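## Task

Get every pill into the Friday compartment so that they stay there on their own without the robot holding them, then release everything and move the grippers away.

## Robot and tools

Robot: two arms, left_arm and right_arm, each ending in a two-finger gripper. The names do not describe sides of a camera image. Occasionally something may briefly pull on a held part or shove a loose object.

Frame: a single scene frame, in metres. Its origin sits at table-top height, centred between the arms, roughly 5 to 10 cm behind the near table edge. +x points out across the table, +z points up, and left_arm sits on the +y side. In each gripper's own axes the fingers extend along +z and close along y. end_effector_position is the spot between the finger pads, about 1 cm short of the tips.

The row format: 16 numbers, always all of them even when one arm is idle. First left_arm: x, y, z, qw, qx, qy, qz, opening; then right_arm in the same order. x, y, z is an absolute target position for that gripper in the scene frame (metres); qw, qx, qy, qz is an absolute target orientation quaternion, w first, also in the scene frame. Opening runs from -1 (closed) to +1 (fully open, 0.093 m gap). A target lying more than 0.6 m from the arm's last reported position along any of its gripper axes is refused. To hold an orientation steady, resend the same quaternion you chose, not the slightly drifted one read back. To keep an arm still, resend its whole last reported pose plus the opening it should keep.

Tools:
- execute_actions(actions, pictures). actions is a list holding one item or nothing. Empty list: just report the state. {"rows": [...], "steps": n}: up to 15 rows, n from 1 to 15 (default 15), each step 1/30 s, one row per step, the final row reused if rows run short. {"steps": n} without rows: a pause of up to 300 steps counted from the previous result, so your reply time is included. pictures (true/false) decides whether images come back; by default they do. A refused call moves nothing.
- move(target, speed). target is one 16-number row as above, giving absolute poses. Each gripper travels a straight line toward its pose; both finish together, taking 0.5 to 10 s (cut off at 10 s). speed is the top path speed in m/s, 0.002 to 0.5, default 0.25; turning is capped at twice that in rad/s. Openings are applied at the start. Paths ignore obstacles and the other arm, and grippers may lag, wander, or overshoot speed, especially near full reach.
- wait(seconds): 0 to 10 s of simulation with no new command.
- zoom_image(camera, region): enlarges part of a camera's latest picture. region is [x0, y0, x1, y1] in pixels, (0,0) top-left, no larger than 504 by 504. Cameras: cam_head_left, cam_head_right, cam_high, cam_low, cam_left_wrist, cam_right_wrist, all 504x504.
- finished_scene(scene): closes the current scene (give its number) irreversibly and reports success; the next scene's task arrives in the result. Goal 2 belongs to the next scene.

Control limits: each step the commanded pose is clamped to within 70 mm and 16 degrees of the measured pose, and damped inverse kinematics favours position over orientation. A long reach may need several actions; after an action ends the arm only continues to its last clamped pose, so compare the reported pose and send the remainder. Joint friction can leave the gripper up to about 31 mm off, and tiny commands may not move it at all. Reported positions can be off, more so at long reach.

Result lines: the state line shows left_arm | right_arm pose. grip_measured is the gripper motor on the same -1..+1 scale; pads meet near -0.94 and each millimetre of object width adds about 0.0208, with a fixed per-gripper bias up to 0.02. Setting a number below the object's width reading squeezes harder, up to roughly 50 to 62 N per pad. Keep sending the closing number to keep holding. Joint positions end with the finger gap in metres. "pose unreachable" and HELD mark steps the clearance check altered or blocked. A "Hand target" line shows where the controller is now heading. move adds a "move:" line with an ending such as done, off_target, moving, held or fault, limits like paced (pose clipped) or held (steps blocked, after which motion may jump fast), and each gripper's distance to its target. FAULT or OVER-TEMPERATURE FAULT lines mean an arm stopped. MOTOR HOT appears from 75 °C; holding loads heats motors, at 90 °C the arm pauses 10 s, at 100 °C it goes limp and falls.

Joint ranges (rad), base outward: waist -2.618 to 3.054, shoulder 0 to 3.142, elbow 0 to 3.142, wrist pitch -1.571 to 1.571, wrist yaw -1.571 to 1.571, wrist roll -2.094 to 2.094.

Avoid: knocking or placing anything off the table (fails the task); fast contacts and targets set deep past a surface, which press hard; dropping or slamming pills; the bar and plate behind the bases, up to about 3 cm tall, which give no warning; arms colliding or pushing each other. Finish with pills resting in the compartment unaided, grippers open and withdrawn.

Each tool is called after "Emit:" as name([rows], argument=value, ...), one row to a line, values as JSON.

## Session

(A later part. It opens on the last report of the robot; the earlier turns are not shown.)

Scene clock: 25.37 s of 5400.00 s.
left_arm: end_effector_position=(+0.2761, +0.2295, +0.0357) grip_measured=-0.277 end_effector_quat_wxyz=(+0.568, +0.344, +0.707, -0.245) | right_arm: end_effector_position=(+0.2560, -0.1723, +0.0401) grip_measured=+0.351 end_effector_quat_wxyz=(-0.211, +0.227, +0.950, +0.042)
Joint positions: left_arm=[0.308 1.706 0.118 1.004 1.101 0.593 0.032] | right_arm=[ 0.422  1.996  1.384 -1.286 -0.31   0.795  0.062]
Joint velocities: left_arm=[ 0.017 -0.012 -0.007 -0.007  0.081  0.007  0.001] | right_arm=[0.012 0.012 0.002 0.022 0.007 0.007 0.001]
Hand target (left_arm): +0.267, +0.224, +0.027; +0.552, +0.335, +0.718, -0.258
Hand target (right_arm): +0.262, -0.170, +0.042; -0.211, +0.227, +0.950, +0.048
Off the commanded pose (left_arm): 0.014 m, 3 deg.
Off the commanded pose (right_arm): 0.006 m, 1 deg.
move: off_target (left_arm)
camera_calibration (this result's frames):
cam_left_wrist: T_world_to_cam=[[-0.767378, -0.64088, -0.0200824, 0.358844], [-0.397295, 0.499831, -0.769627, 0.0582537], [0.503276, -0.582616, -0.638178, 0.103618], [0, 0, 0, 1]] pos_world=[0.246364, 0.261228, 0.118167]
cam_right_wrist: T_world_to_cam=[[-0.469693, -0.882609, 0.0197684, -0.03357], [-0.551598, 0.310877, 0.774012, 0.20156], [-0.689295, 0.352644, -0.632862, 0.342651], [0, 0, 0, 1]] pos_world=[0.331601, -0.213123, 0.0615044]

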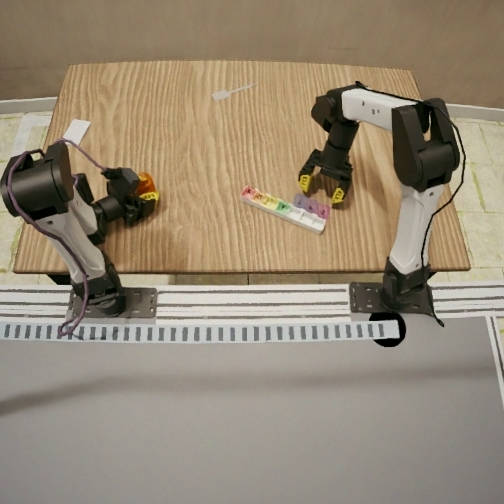

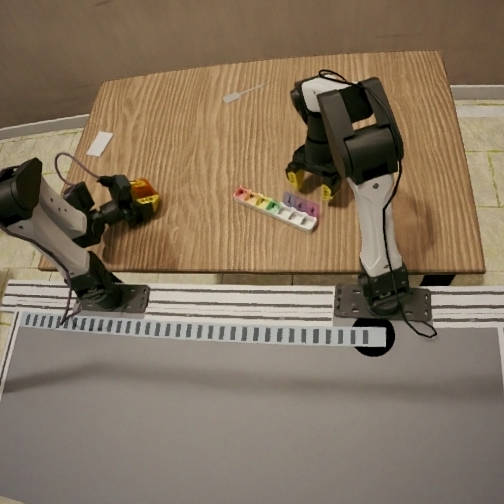

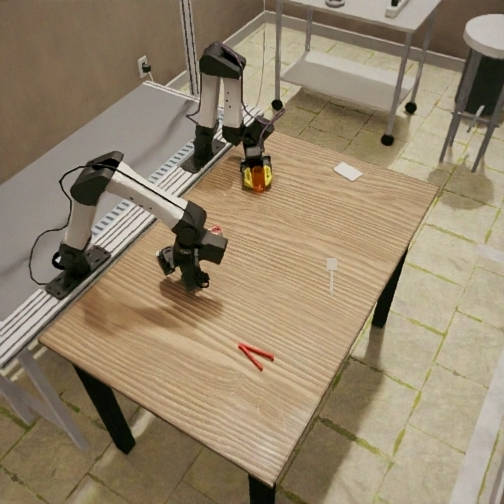

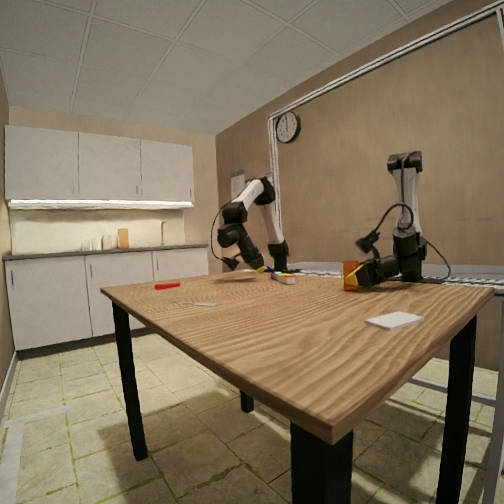

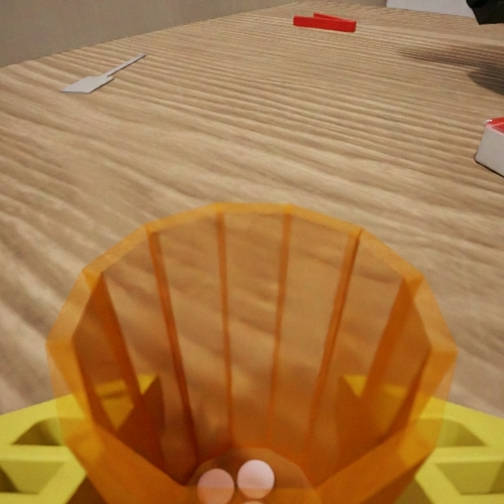

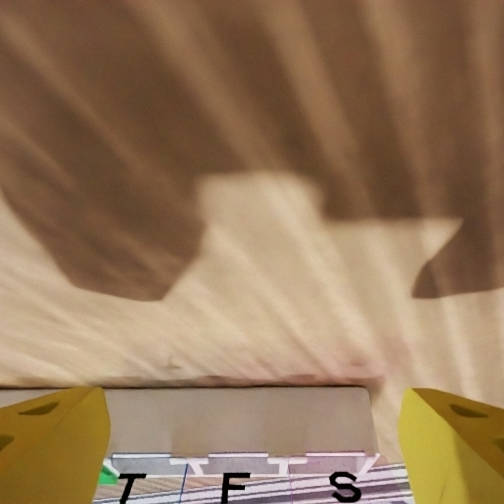

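Emit:
move(target=[0.267,0.224,0.026,0.552,0.335,0.718,-0.258,-0.32,0.205,-0.140,0.062,-0.21,0.227,0.949,0.05,0.35], speed=0.02)

Emit:
zoom_image(camera="cam_low", region=[220, 230, 310, 300])

Scene clock: 29.47 s of 5400.00 s.
left_arm: end_effector_position=(+0.2761, +0.2295, +0.0357) grip_measured=-0.277 end_effector_quat_wxyz=(+0.568, +0.344, +0.707, -0.245) | right_arm: end_effector_position=(+0.2094, -0.1422, +0.0610) grip_measured=+0.351 end_effector_quat_wxyz=(-0.210, +0.227, +0.950, +0.046)
Joint positions: left_arm=[0.308 1.706 0.118 1.004 1.101 0.593 0.032] | right_arm=[ 0.565  1.848  1.275 -1.273 -0.358  0.938  0.062]
Joint velocities: left_arm=[-0.002  0.007  0.007 -0.051 -0.037  0.007  0.   ] | right_arm=[-0.007  0.002  0.012  0.007  0.007  0.095 -0.   ]
Hand target (left_arm): +0.267, +0.224, +0.027; +0.552, +0.335, +0.718, -0.258
Hand target (right_arm): +0.205, -0.142, +0.061; -0.210, +0.227, +0.950, +0.050
Off the commanded pose (left_arm): 0.014 m, 3 deg.
Off the commanded pose (right_arm): 0.005 m, 1 deg.
move: off_target (left_arm)
camera_calibration (this result's frames):
cam_left_wrist: T_world_to_cam=[[-0.767378, -0.64088, -0.0200824, 0.358844], [-0.397295, 0.499831, -0.769627, 0.0582537], [0.503276, -0.582616, -0.638178, 0.103618], [0, 0, 0, 1]] pos_world=[0.246364, 0.261228, 0.118167]
cam_right_wrist: T_world_to_cam=[[-0.469991, -0.882582, 0.0125731, -0.0287402], [-0.553511, 0.305791, 0.774672, 0.149965], [-0.687556, 0.35713, -0.632238, 0.313439], [0, 0, 0, 1]] pos_world=[0.285006, -0.183162, 0.0823557]

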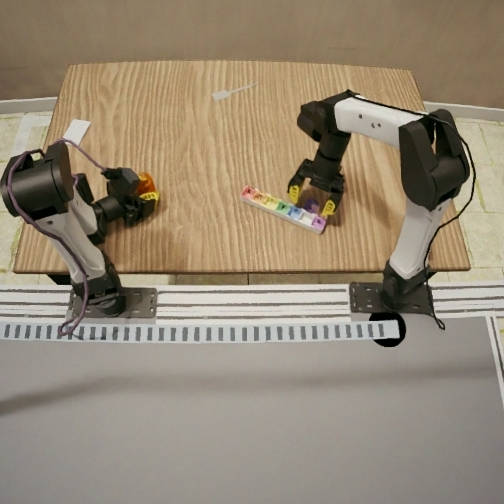

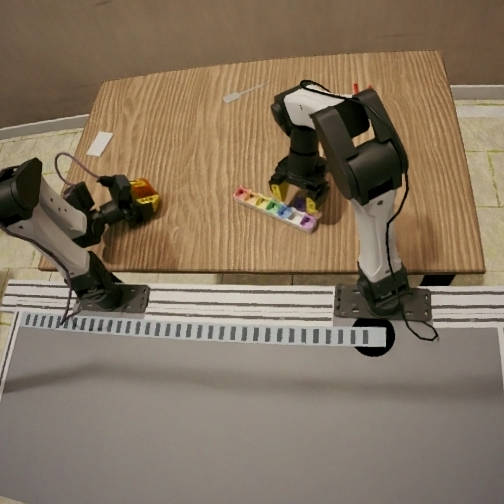

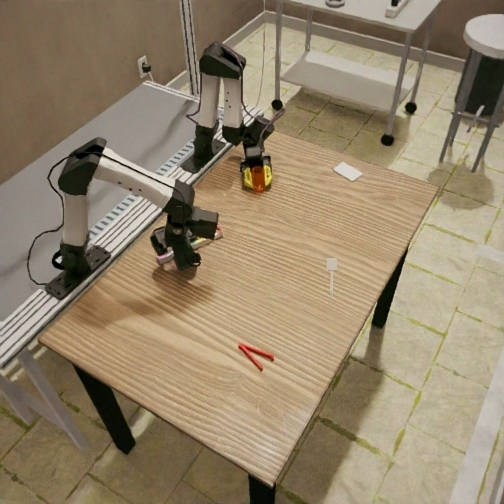

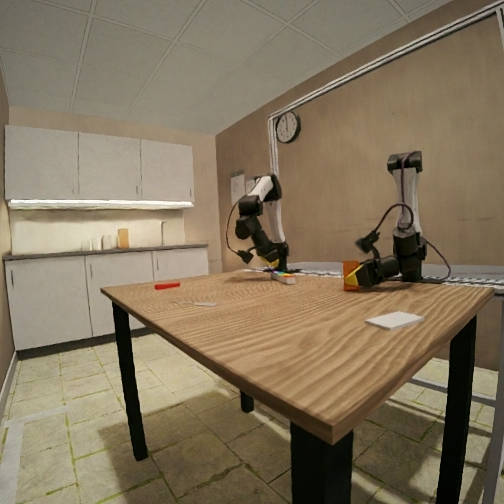

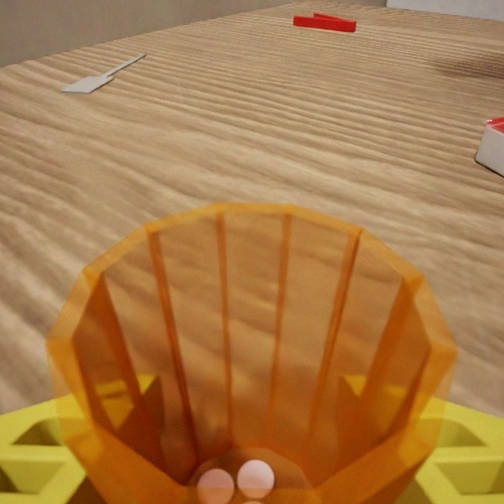

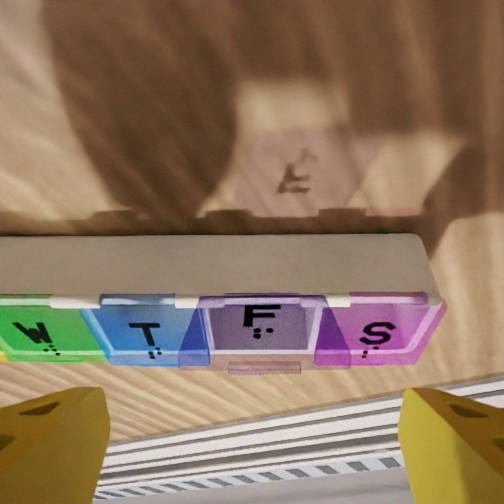

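Region (220, 230, 310, 300) of cam_low's 504x504 image, scaled by 5.600, with more detail than that image has.

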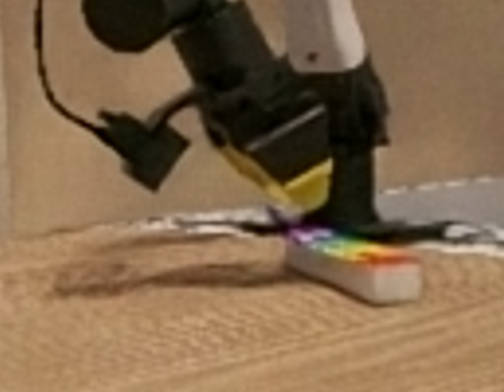

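Emit:
move(target=[0.27,0.2,0.12,0.552,0.335,0.718,-0.258,-0.32,0.2,-0.15,0.15,-0.21,0.227,0.949,0.05,0.35], speed=0.1)

Emit:
move(target=[0.2,0.0,0.13,0.466,0.510,0.607,-0.392,-0.32,0.183,-0.193,0.24,0.189,-0.503,0.836,0.113,0.35], speed=0.25)

Emit:
move(target=[0.15,-0.129,0.085,-0.068,0.247,0.818,-0.514,-0.32,0.183,-0.193,0.24,0.189,-0.503,0.836,0.113,0.35], speed=0.15)

Scene clock: 32.17 s of 5400.00 s.
left_arm: end_effector_position=(+0.2694, +0.2020, +0.1162) grip_measured=-0.277 end_effector_quat_wxyz=(+0.555, +0.331, +0.718, -0.261) | right_arm: end_effector_position=(+0.1948, -0.1512, +0.1399) grip_measured=+0.351 end_effector_quat_wxyz=(-0.216, +0.229, +0.948, +0.042)
Joint positions: left_arm=[0.15  1.022 0.221 0.318 0.968 0.414 0.032] | right_arm=[ 0.56   1.745  1.463 -1.579 -0.358  0.936  0.062]
Joint velocities: left_arm=[ 0.007  0.012  0.002 -0.022 -0.007  0.022 -0.001] | right_arm=[-0.017  0.012 -0.002 -0.037 -0.051  0.007  0.001]
Hand target (left_arm): +0.270, +0.200, +0.119; +0.552, +0.335, +0.718, -0.259
Hand target (right_arm): +0.199, -0.150, +0.149; -0.204, +0.229, +0.950, +0.056
Off the commanded pose (left_arm): 0.004 m, 1 deg.
Off the commanded pose (right_arm): 0.011 m, 1 deg.
joint sent to its limit (right arm) — the command would take joint 4 (wrist pitch) past its lower limit, so that joint was sent only as far as its limit.
move: off_target (right_arm)
camera_calibration (this result's frames):
cam_left_wrist: T_world_to_cam=[[-0.766063, -0.641983, 0.0317138, 0.331516], [-0.434919, 0.481386, -0.760995, 0.144125], [0.473279, -0.596763, -0.647982, 0.154386], [0, 0, 0, 1]] pos_world=[0.243578, 0.23558, 0.199204]
cam_right_wrist: T_world_to_cam=[[-0.472735, -0.88088, 0.0239064, -0.0454233], [-0.542722, 0.312417, 0.779646, 0.0817606], [-0.694244, 0.355592, -0.625763, 0.356649], [0, 0, 0, 1]] pos_world=[0.270502, -0.192377, 0.16052]

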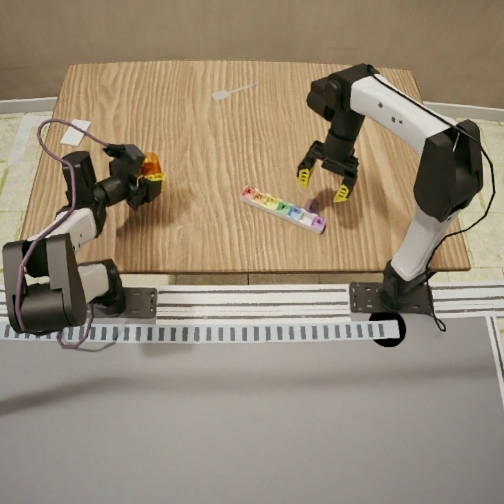

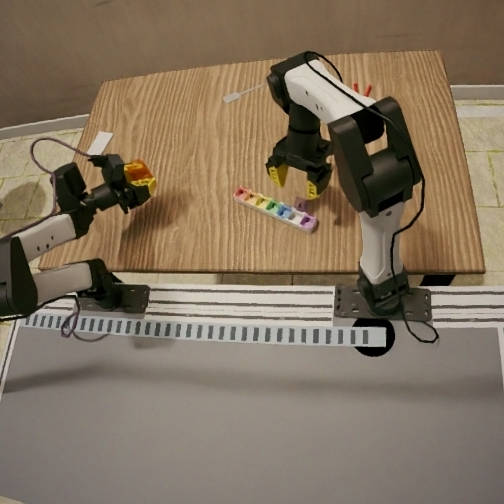

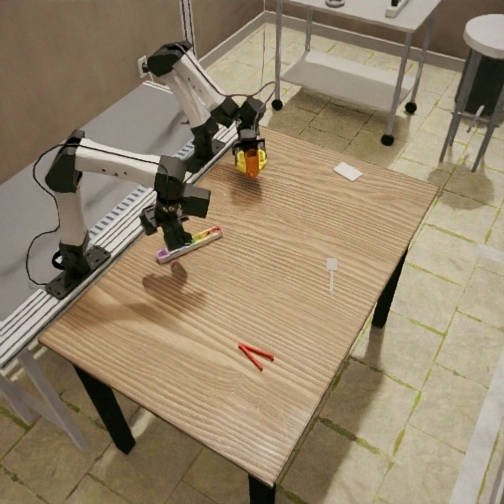

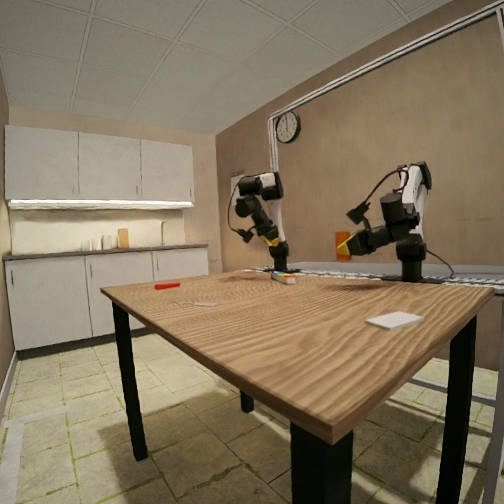

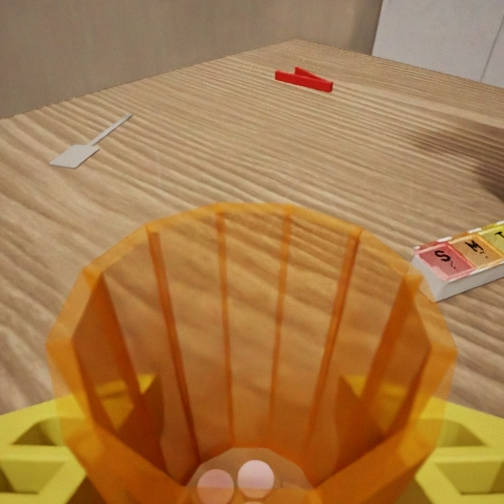

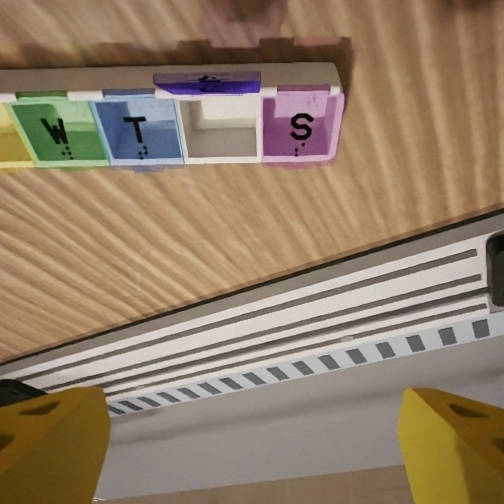

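Scene clock: 36.27 s of 5400.00 s.
left_arm: end_effector_position=(+0.1999, +0.0063, +0.1294) grip_measured=-0.277 end_effector_quat_wxyz=(+0.468, +0.509, +0.605, -0.395) | right_arm: end_effector_position=(+0.1840, -0.1920, +0.2401) grip_measured=+0.351 end_effector_quat_wxyz=(+0.187, -0.502, +0.837, +0.115)
Joint positions: left_arm=[-0.685  1.313  0.374  0.584  0.687  0.235  0.032] | right_arm=[ 0.489  1.157  1.364 -1.433 -0.265 -0.591  0.062]
Joint velocities: left_arm=[ 0.007 -0.007  0.012  0.022 -0.022  0.007  0.001] | right_arm=[-0.007  0.012 -0.007 -0.037  0.051 -0.037 -0.   ]
Hand target (left_arm): +0.201, +0.001, +0.131; +0.467, +0.508, +0.606, -0.396
Hand target (right_arm): +0.183, -0.193, +0.237; +0.189, -0.503, +0.835, +0.117
Off the commanded pose (left_arm): 0.006 m, 0 deg.
Off the commanded pose (right_arm): 0.001 m, 0 deg.
move: done
camera_calibration (this result's frames):
cam_left_wrist: T_world_to_cam=[[-0.985645, -0.166936, 0.0252089, 0.193968], [-0.127358, 0.637177, -0.760122, 0.155603], [0.110829, -0.752422, -0.649291, 0.152617], [0, 0, 0, 1]] pos_world=[0.194087, 0.0480659, 0.212481]
cam_right_wrist: T_world_to_cam=[[0.874294, -0.485021, -0.0190866, -0.250357], [-0.484897, -0.874502, 0.0109521, -0.0434455], [-0.0220033, -0.000320324, -0.999758, 0.324101], [0, 0, 0, 1]] pos_world=[0.20495, -0.159318, 0.319719]

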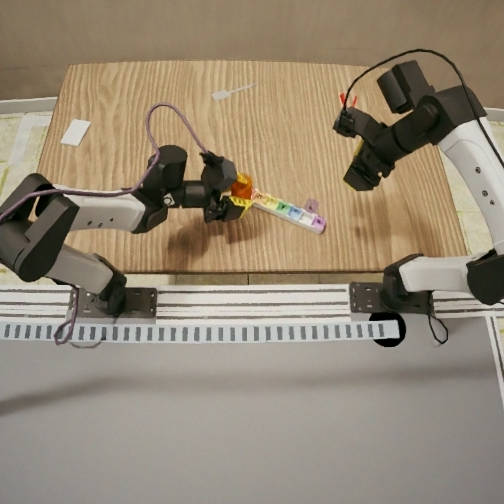

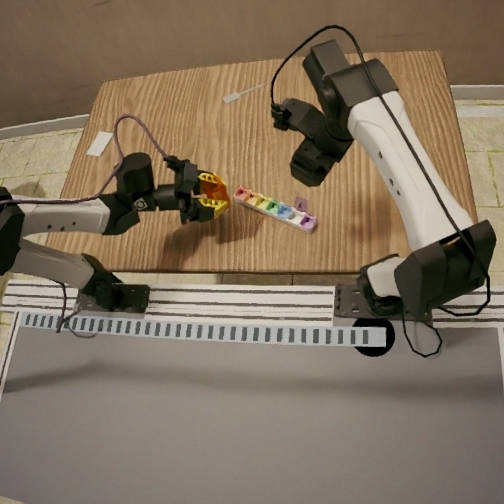

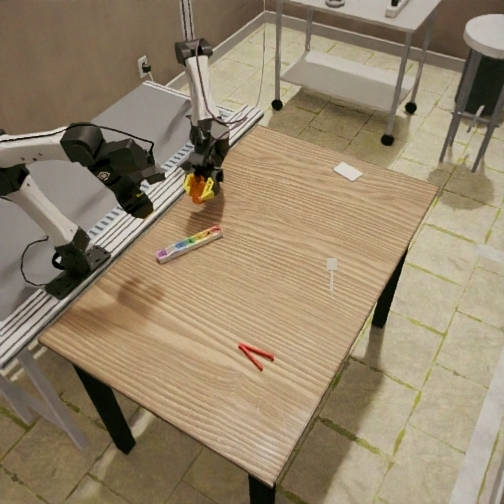

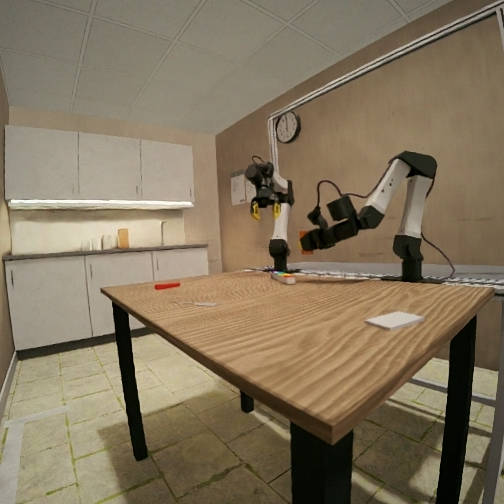

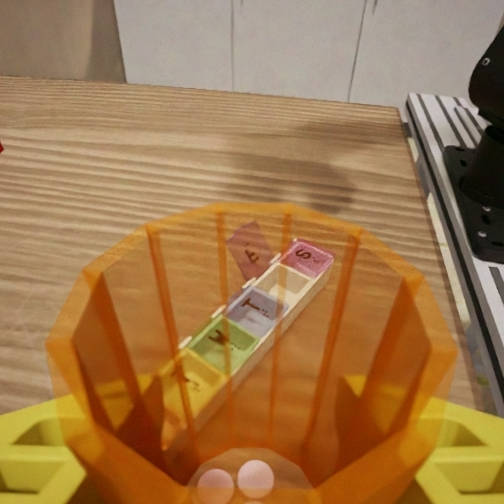

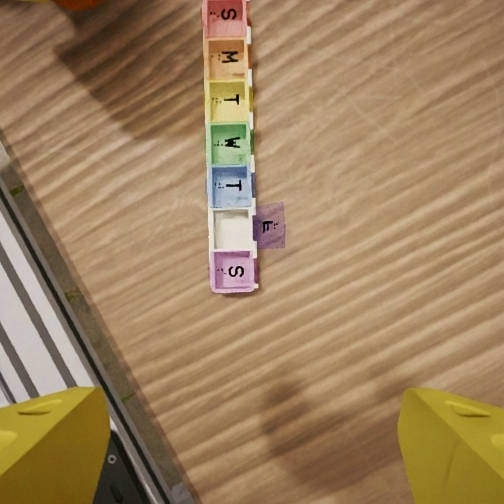

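Scene clock: 41.10 s of 5400.00 s.
left_arm: end_effector_position=(+0.1590, -0.1263, +0.0925) grip_measured=-0.277 end_effector_quat_wxyz=(-0.048, +0.249, +0.812, -0.526) | right_arm: end_effector_position=(+0.1840, -0.1920, +0.2401) grip_measured=+0.351 end_effector_quat_wxyz=(+0.187, -0.502, +0.837, +0.115)
Joint positions: left_arm=[-0.943  1.863  1.029  0.052  0.862 -0.727  0.032] | right_arm=[ 0.489  1.157  1.364 -1.433 -0.265 -0.591  0.062]
Joint velocities: left_arm=[ 0.002  0.002 -0.007  0.066  0.051 -0.066  0.001] | right_arm=[-0.032  0.007 -0.017  0.022  0.007  0.007 -0.   ]
Hand target (left_arm): +0.152, -0.129, +0.087; -0.070, +0.244, +0.816, -0.519
Hand target (right_arm): +0.183, -0.193, +0.240; +0.189, -0.503, +0.836, +0.113
Off the commanded pose (left_arm): 0.012 m, 3 deg.
Off the commanded pose (right_arm): 0.001 m, 0 deg.
move: off_target (left_arm)
camera_calibration (this result's frames):
cam_left_wrist: T_world_to_cam=[[-0.329457, -0.325578, 0.88626, -0.0715615], [-0.640166, 0.766988, 0.0437872, 0.230406], [-0.694007, -0.552928, -0.461113, 0.169208], [0, 0, 0, 1]] pos_world=[0.241353, -0.106457, 0.131357]
cam_right_wrist: T_world_to_cam=[[0.874294, -0.485021, -0.0190866, -0.250357], [-0.484897, -0.874502, 0.0109521, -0.0434455], [-0.0220033, -0.000320324, -0.999758, 0.324101], [0, 0, 0, 1]] pos_world=[0.20495, -0.159318, 0.319719]

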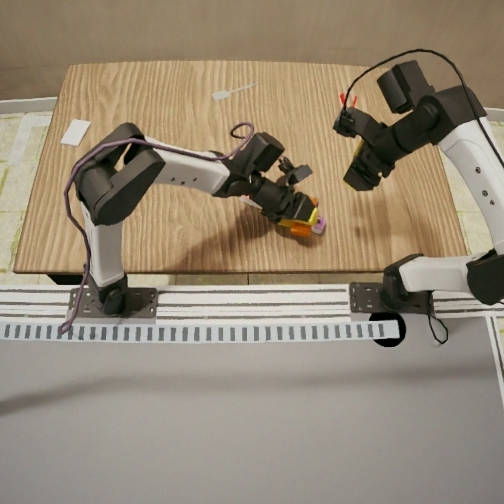

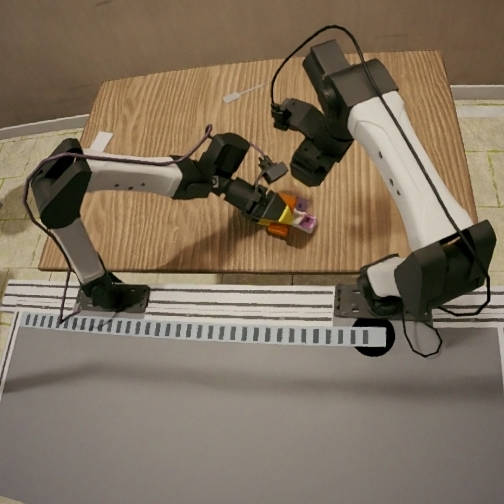

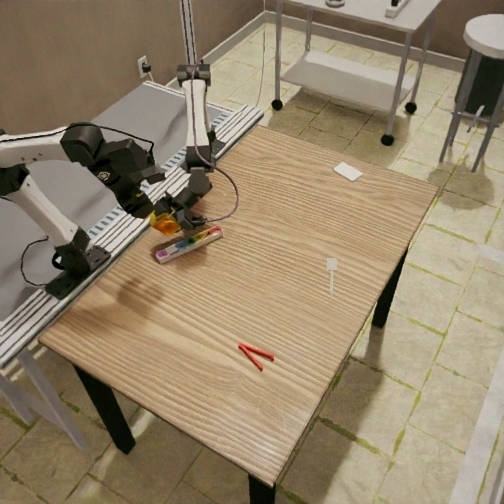

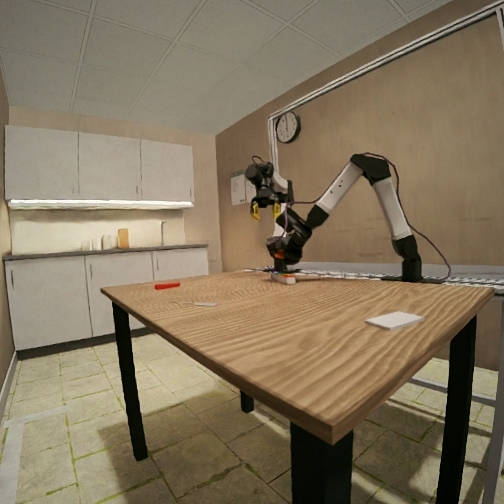

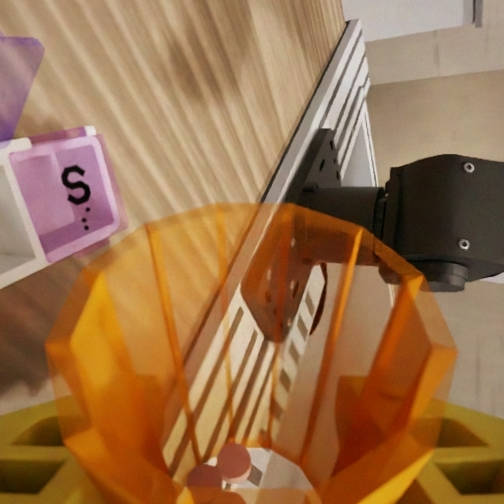

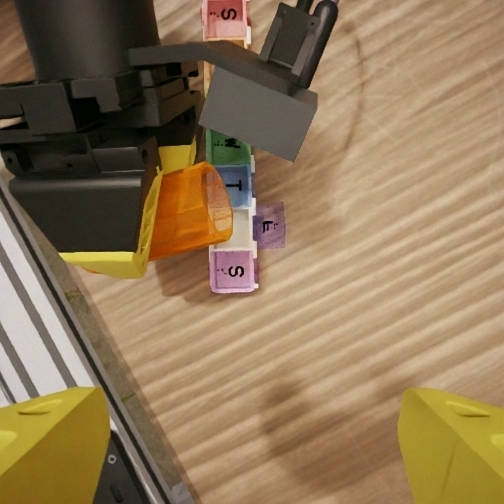

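Emit:
move(target=[0.15,-0.141,0.062,-0.135,0.205,0.82,-0.514,-0.32,0.183,-0.193,0.24,0.189,-0.503,0.836,0.113,0.35], speed=0.04)

Emit:
zoom_image(camera="cam_high", region=[120, 190, 240, 280])

Scene clock: 44.40 s of 5400.00 s.
left_arm: end_effector_position=(+0.1568, -0.1351, +0.0649) grip_measured=-0.277 end_effector_quat_wxyz=(-0.122, +0.203, +0.823, -0.517) | right_arm: end_effector_position=(+0.1840, -0.1920, +0.2401) grip_measured=+0.351 end_effector_quat_wxyz=(+0.187, -0.502, +0.837, +0.115)
Joint positions: left_arm=[-0.943  1.986  1.083  0.052  0.925 -0.832  0.032] | right_arm=[ 0.489  1.157  1.364 -1.433 -0.265 -0.591  0.062]
Joint velocities: left_arm=[-0.002 -0.007  0.007 -0.022 -0.007 -0.066 -0.   ] | right_arm=[-0.012 -0.002  0.007  0.007 -0.022  0.007 -0.   ]
Hand target (left_arm): +0.150, -0.141, +0.062; -0.135, +0.205, +0.821, -0.515
Hand target (right_arm): +0.183, -0.193, +0.240; +0.189, -0.503, +0.836, +0.113
Off the commanded pose (left_arm): 0.009 m, 2 deg.
Off the commanded pose (right_arm): 0.001 m, 0 deg.
move: done
camera_calibration (this result's frames):
cam_left_wrist: T_world_to_cam=[[-0.183127, -0.386818, 0.90379, -0.0830444], [-0.621259, 0.758033, 0.198554, 0.222761], [-0.761907, -0.525127, -0.379131, 0.159111], [0, 0, 0, 1]] pos_world=[0.244412, -0.11743, 0.0911484]
cam_right_wrist: T_world_to_cam=[[0.874294, -0.485021, -0.0190866, -0.250357], [-0.484897, -0.874502, 0.0109521, -0.0434455], [-0.0220033, -0.000320324, -0.999758, 0.324101], [0, 0, 0, 1]] pos_world=[0.20495, -0.159318, 0.319719]

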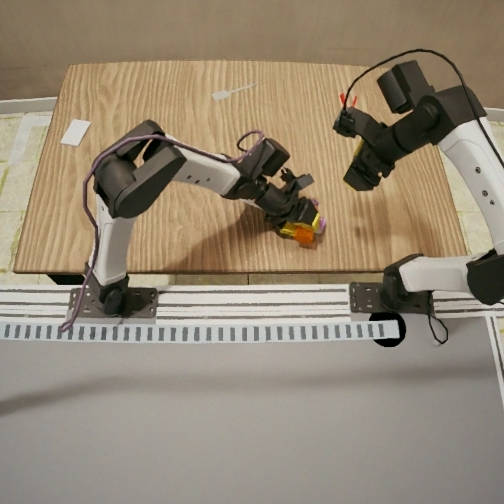

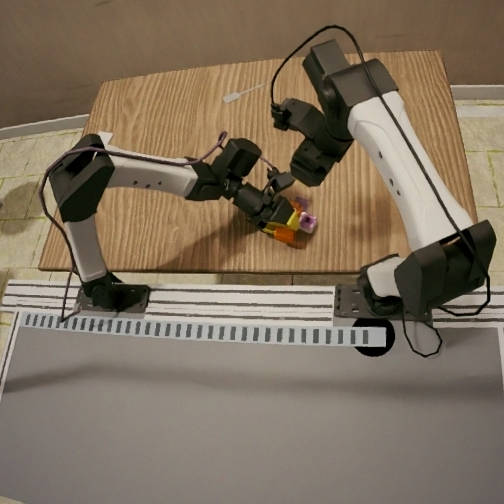

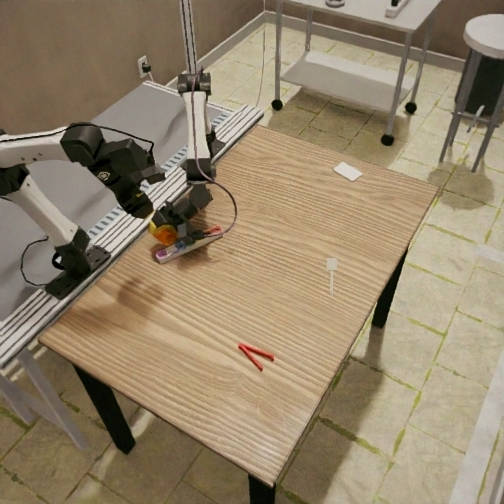

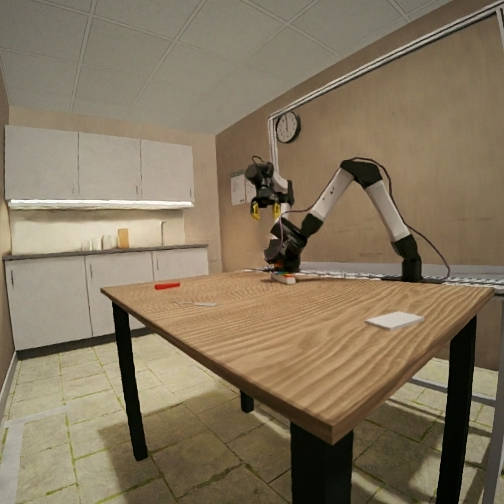

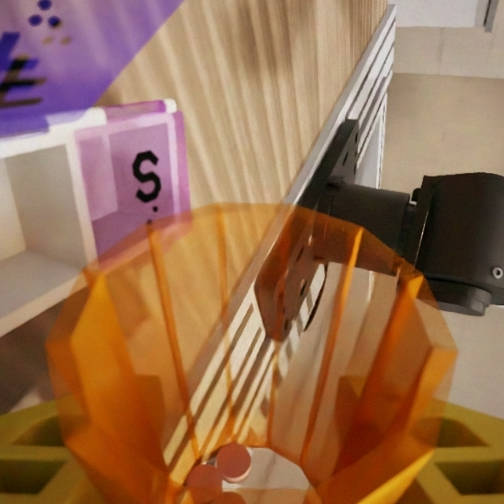

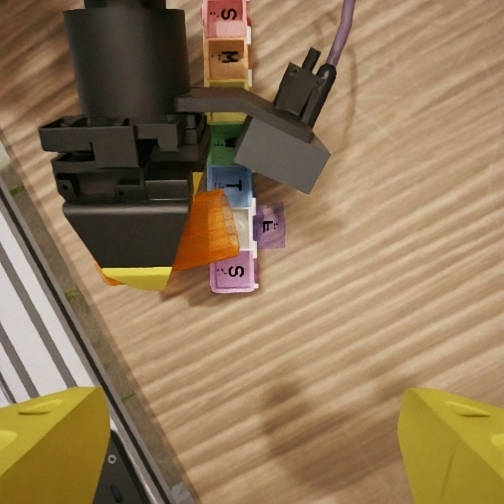

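Region (120, 190, 240, 280) of cam_high's 504x504 image, scaled by 4.200, with more detail than that image has; it fills the top 378 rows of this view, and the rest is white.

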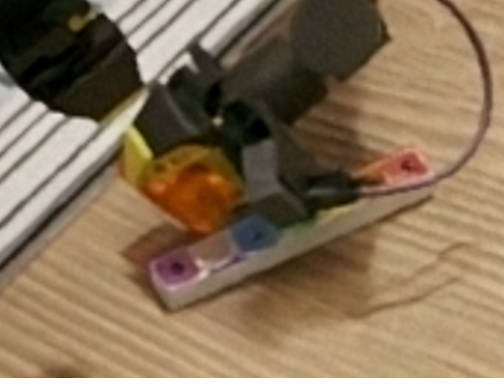

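Emit:
move(target=[0.153,-0.145,0.061,-0.214,0.155,0.817,-0.511,-0.32,0.183,-0.193,0.24,0.189,-0.503,0.836,0.113,0.35], speed=0.03)

Scene clock: 48.43 s of 5400.00 s.
left_arm: end_effector_position=(+0.1519, -0.1451, +0.0674) grip_measured=-0.277 end_effector_quat_wxyz=(-0.198, +0.167, +0.813, -0.521) | right_arm: end_effector_position=(+0.1840, -0.1920, +0.2401) grip_measured=+0.351 end_effector_quat_wxyz=(+0.187, -0.502, +0.837, +0.115)
Joint positions: left_arm=[-0.943  2.055  1.161  0.02   1.03  -0.944  0.032] | right_arm=[ 0.489  1.157  1.364 -1.433 -0.265 -0.591  0.062]
Joint velocities: left_arm=[ 0.007  0.012  0.007 -0.022 -0.007 -0.081 -0.001] | right_arm=[ 0.017 -0.007  0.022 -0.066 -0.022  0.022  0.   ]
Hand target (left_arm): +0.153, -0.145, +0.061; -0.214, +0.154, +0.817, -0.513
Hand target (right_arm): +0.183, -0.193, +0.240; +0.189, -0.503, +0.836, +0.113
Off the commanded pose (left_arm): 0.007 m, 3 deg.
Off the commanded pose (right_arm): 0.001 m, 0 deg.
move: off_target (left_arm)
camera_calibration (this result's frames):
cam_left_wrist: T_world_to_cam=[[-0.0412819, -0.405734, 0.913058, -0.114983], [-0.561054, 0.765572, 0.314829, 0.210904], [-0.826749, -0.499278, -0.259243, 0.156688], [0, 0, 0, 1]] pos_world=[0.243123, -0.129884, 0.079208]
cam_right_wrist: T_world_to_cam=[[0.874294, -0.485021, -0.0190866, -0.250357], [-0.484897, -0.874502, 0.0109521, -0.0434455], [-0.0220033, -0.000320324, -0.999758, 0.324101], [0, 0, 0, 1]] pos_world=[0.20495, -0.159318, 0.319719]

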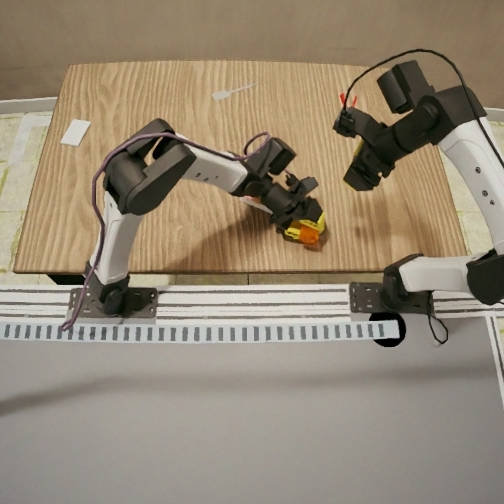

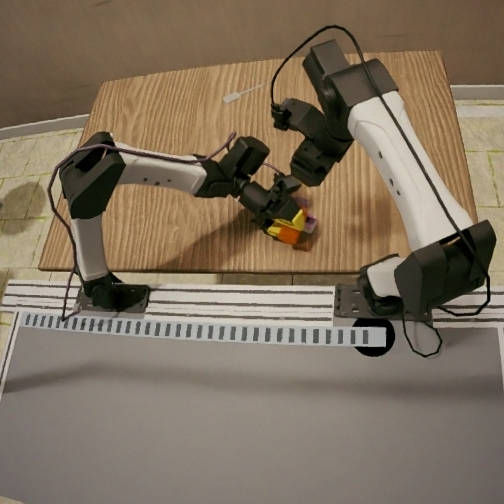

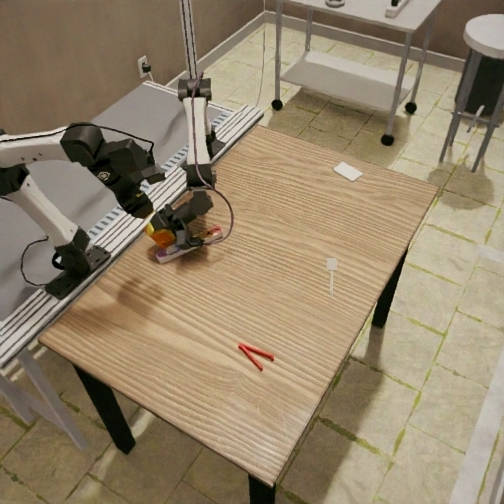

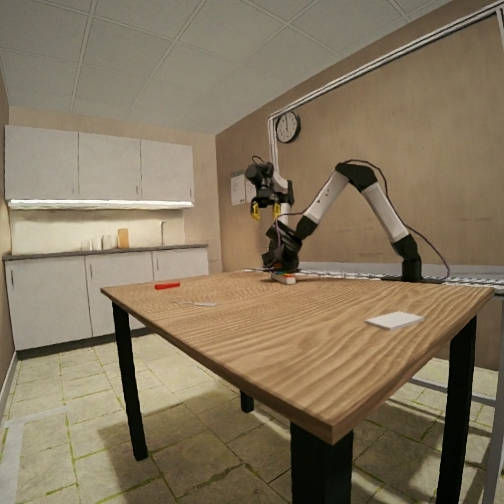

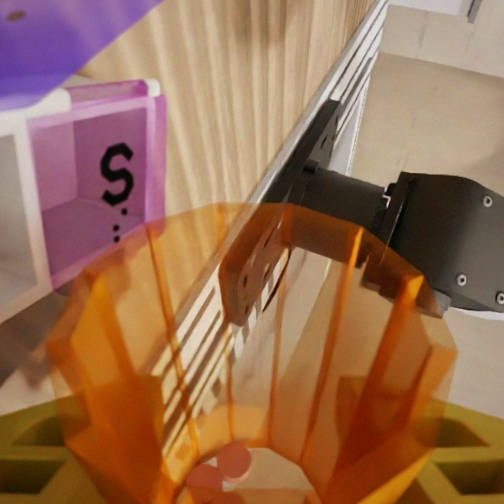

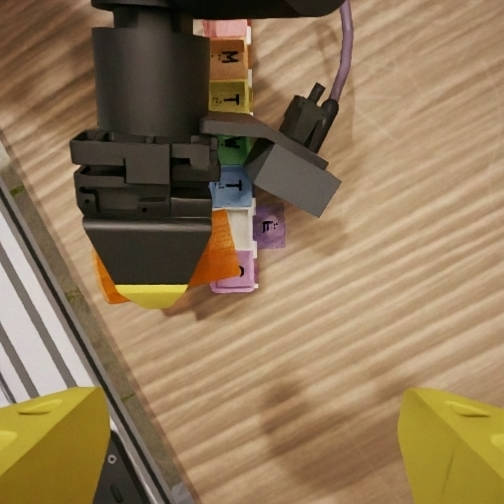

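Emit:
move(target=[0.163,-0.136,0.065,-0.27,0.117,0.81,-0.505,-0.32,0.183,-0.193,0.24,0.189,-0.503,0.836,0.113,0.35], speed=0.03)

Scene clock: 51.97 s of 5400.00 s.
left_arm: end_effector_position=(+0.1594, -0.1372, +0.0711) grip_measured=-0.277 end_effector_quat_wxyz=(-0.256, +0.132, +0.808, -0.515) | right_arm: end_effector_position=(+0.1840, -0.1920, +0.2401) grip_measured=+0.351 end_effector_quat_wxyz=(+0.187, -0.502, +0.837, +0.115)
Joint positions: left_arm=[-0.902  2.085  1.214 -0.085  1.121 -0.975  0.032] | right_arm=[ 0.489  1.157  1.364 -1.433 -0.265 -0.591  0.062]
Joint velocities: left_arm=[-0.002 -0.012  0.012 -0.095  0.037  0.022 -0.001] | right_arm=[ 0.002 -0.002  0.002  0.007 -0.11  -0.095  0.   ]
Hand target (left_arm): +0.163, -0.136, +0.065; -0.269, +0.116, +0.810, -0.507
Hand target (right_arm): +0.183, -0.193, +0.240; +0.189, -0.503, +0.836, +0.113
Off the commanded pose (left_arm): 0.007 m, 3 deg.
Off the commanded pose (right_arm): 0.001 m, 0 deg.
move: off_target (left_arm)
camera_calibration (this result's frames):
cam_left_wrist: T_world_to_cam=[[0.0745905, -0.43916, 0.895307, -0.136623], [-0.508459, 0.755587, 0.412987, 0.19111], [-0.85785, -0.486032, -0.166935, 0.167981], [0, 0, 0, 1]] pos_world=[0.251465, -0.122755, 0.0714357]
cam_right_wrist: T_world_to_cam=[[0.874294, -0.485021, -0.0190866, -0.250357], [-0.484897, -0.874502, 0.0109521, -0.0434455], [-0.0220033, -0.000320324, -0.999758, 0.324101], [0, 0, 0, 1]] pos_world=[0.20495, -0.159318, 0.319719]

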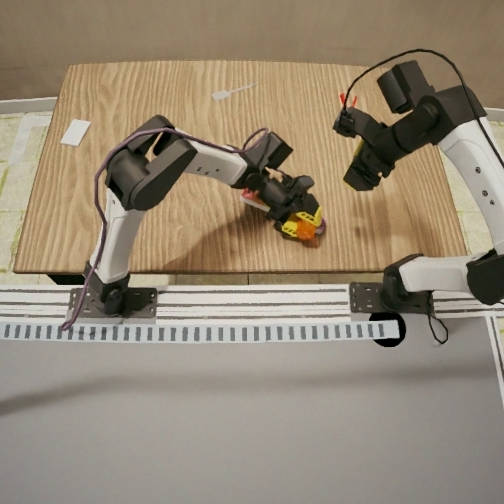

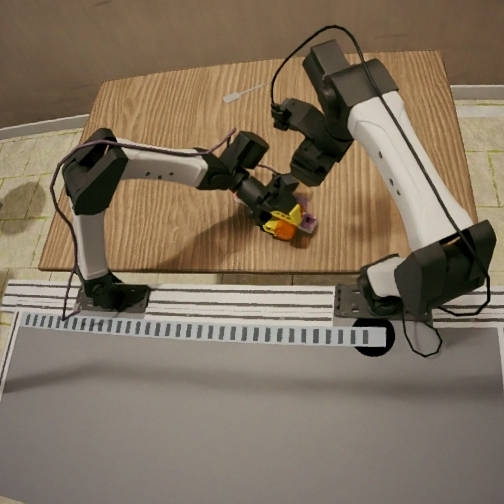

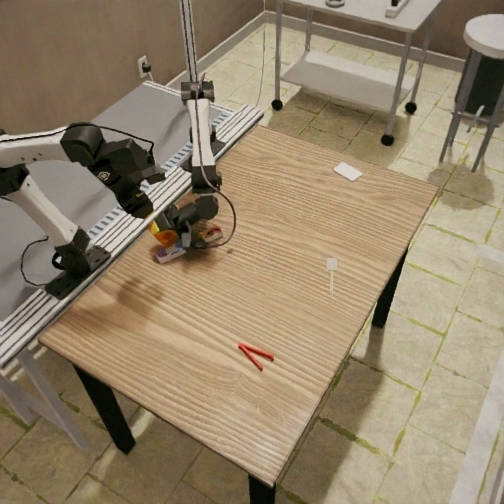

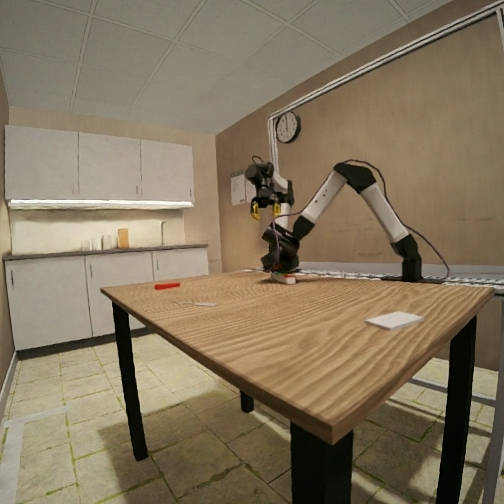

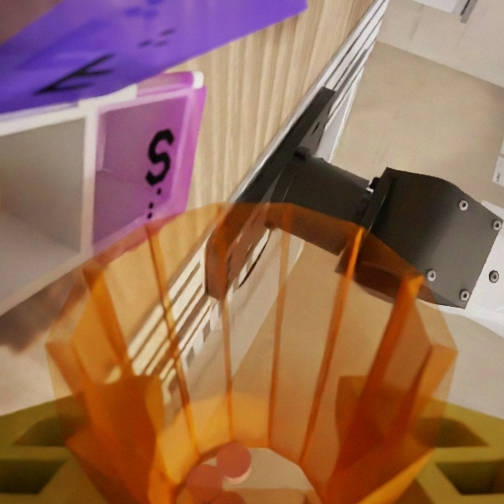

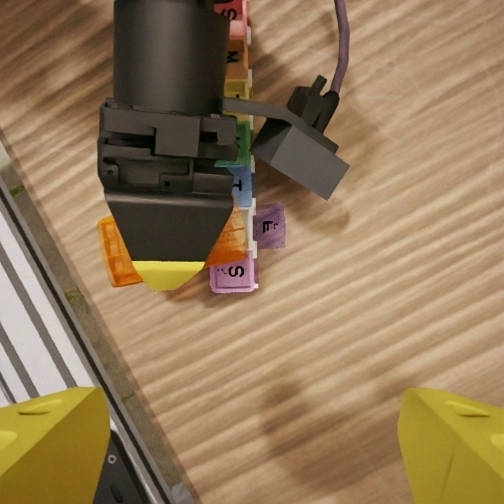

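Emit:
move(target=[0.166,-0.140,0.064,-0.345,0.064,0.795,-0.494,-0.32,0.183,-0.193,0.24,0.189,-0.503,0.836,0.113,0.35], speed=0.025)

Scene clock: 58.23 s of 5400.00 s.
left_arm: end_effector_position=(+0.1616, -0.1409, +0.0699) grip_measured=-0.277 end_effector_quat_wxyz=(-0.332, +0.080, +0.794, -0.503) | right_arm: end_effector_position=(+0.1840, -0.1920, +0.2401) grip_measured=+0.351 end_effector_quat_wxyz=(+0.187, -0.502, +0.837, +0.115)
Joint positions: left_arm=[-0.889  2.156  1.278 -0.115  1.22  -1.103  0.032] | right_arm=[ 0.489  1.157  1.364 -1.433 -0.265 -0.591  0.062]
Joint velocities: left_arm=[ 0.002 -0.002 -0.007 -0.051  0.007 -0.081  0.001] | right_arm=[-0.002 -0.002 -0.012 -0.051  0.037 -0.037 -0.001]
Hand target (left_arm): +0.166, -0.140, +0.064; -0.345, +0.063, +0.795, -0.496
Hand target (right_arm): +0.183, -0.193, +0.240; +0.189, -0.503, +0.836, +0.113
Off the commanded pose (left_arm): 0.007 m, 3 deg.
Off the commanded pose (right_arm): 0.001 m, 0 deg.
move: off_target (left_arm)
camera_calibration (this result's frames):
cam_left_wrist: T_world_to_cam=[[0.231411, -0.484483, 0.843638, -0.165448], [-0.418713, 0.733149, 0.535885, 0.169349], [-0.878139, -0.477251, -0.0332005, 0.163057], [0, 0, 0, 1]] pos_world=[0.252381, -0.126495, 0.0542402]
cam_right_wrist: T_world_to_cam=[[0.874294, -0.485021, -0.0190866, -0.250357], [-0.484897, -0.874502, 0.0109521, -0.0434455], [-0.0220033, -0.000320324, -0.999758, 0.324101], [0, 0, 0, 1]] pos_world=[0.20495, -0.159318, 0.319719]

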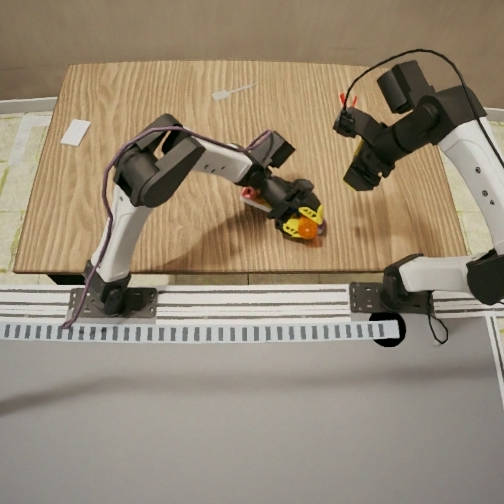

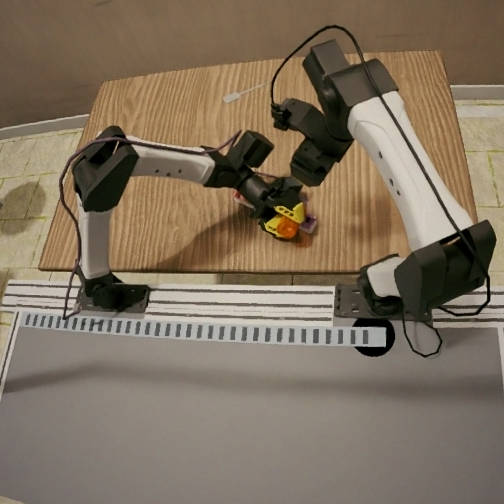

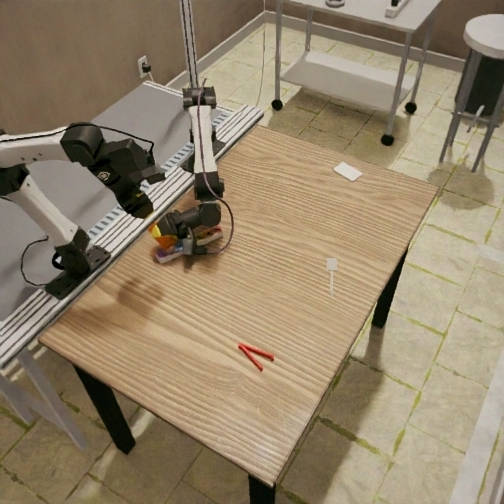

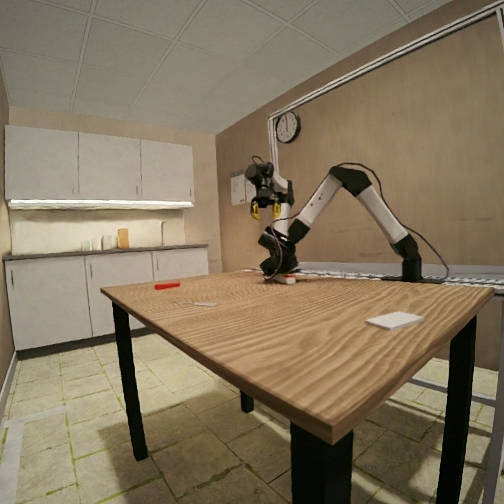

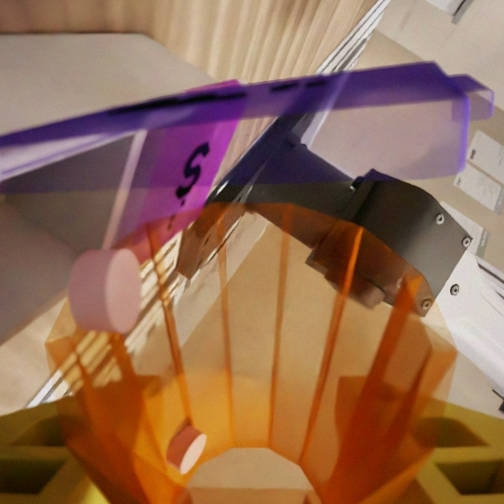

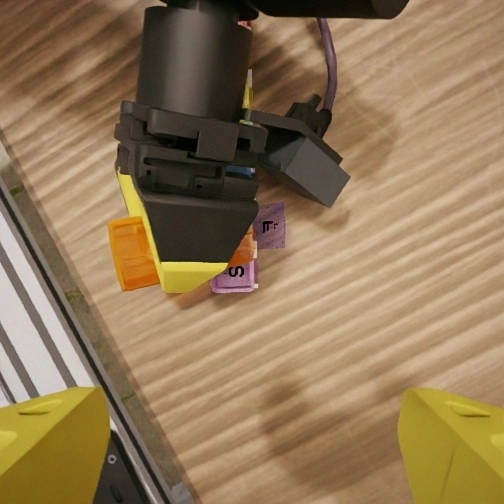

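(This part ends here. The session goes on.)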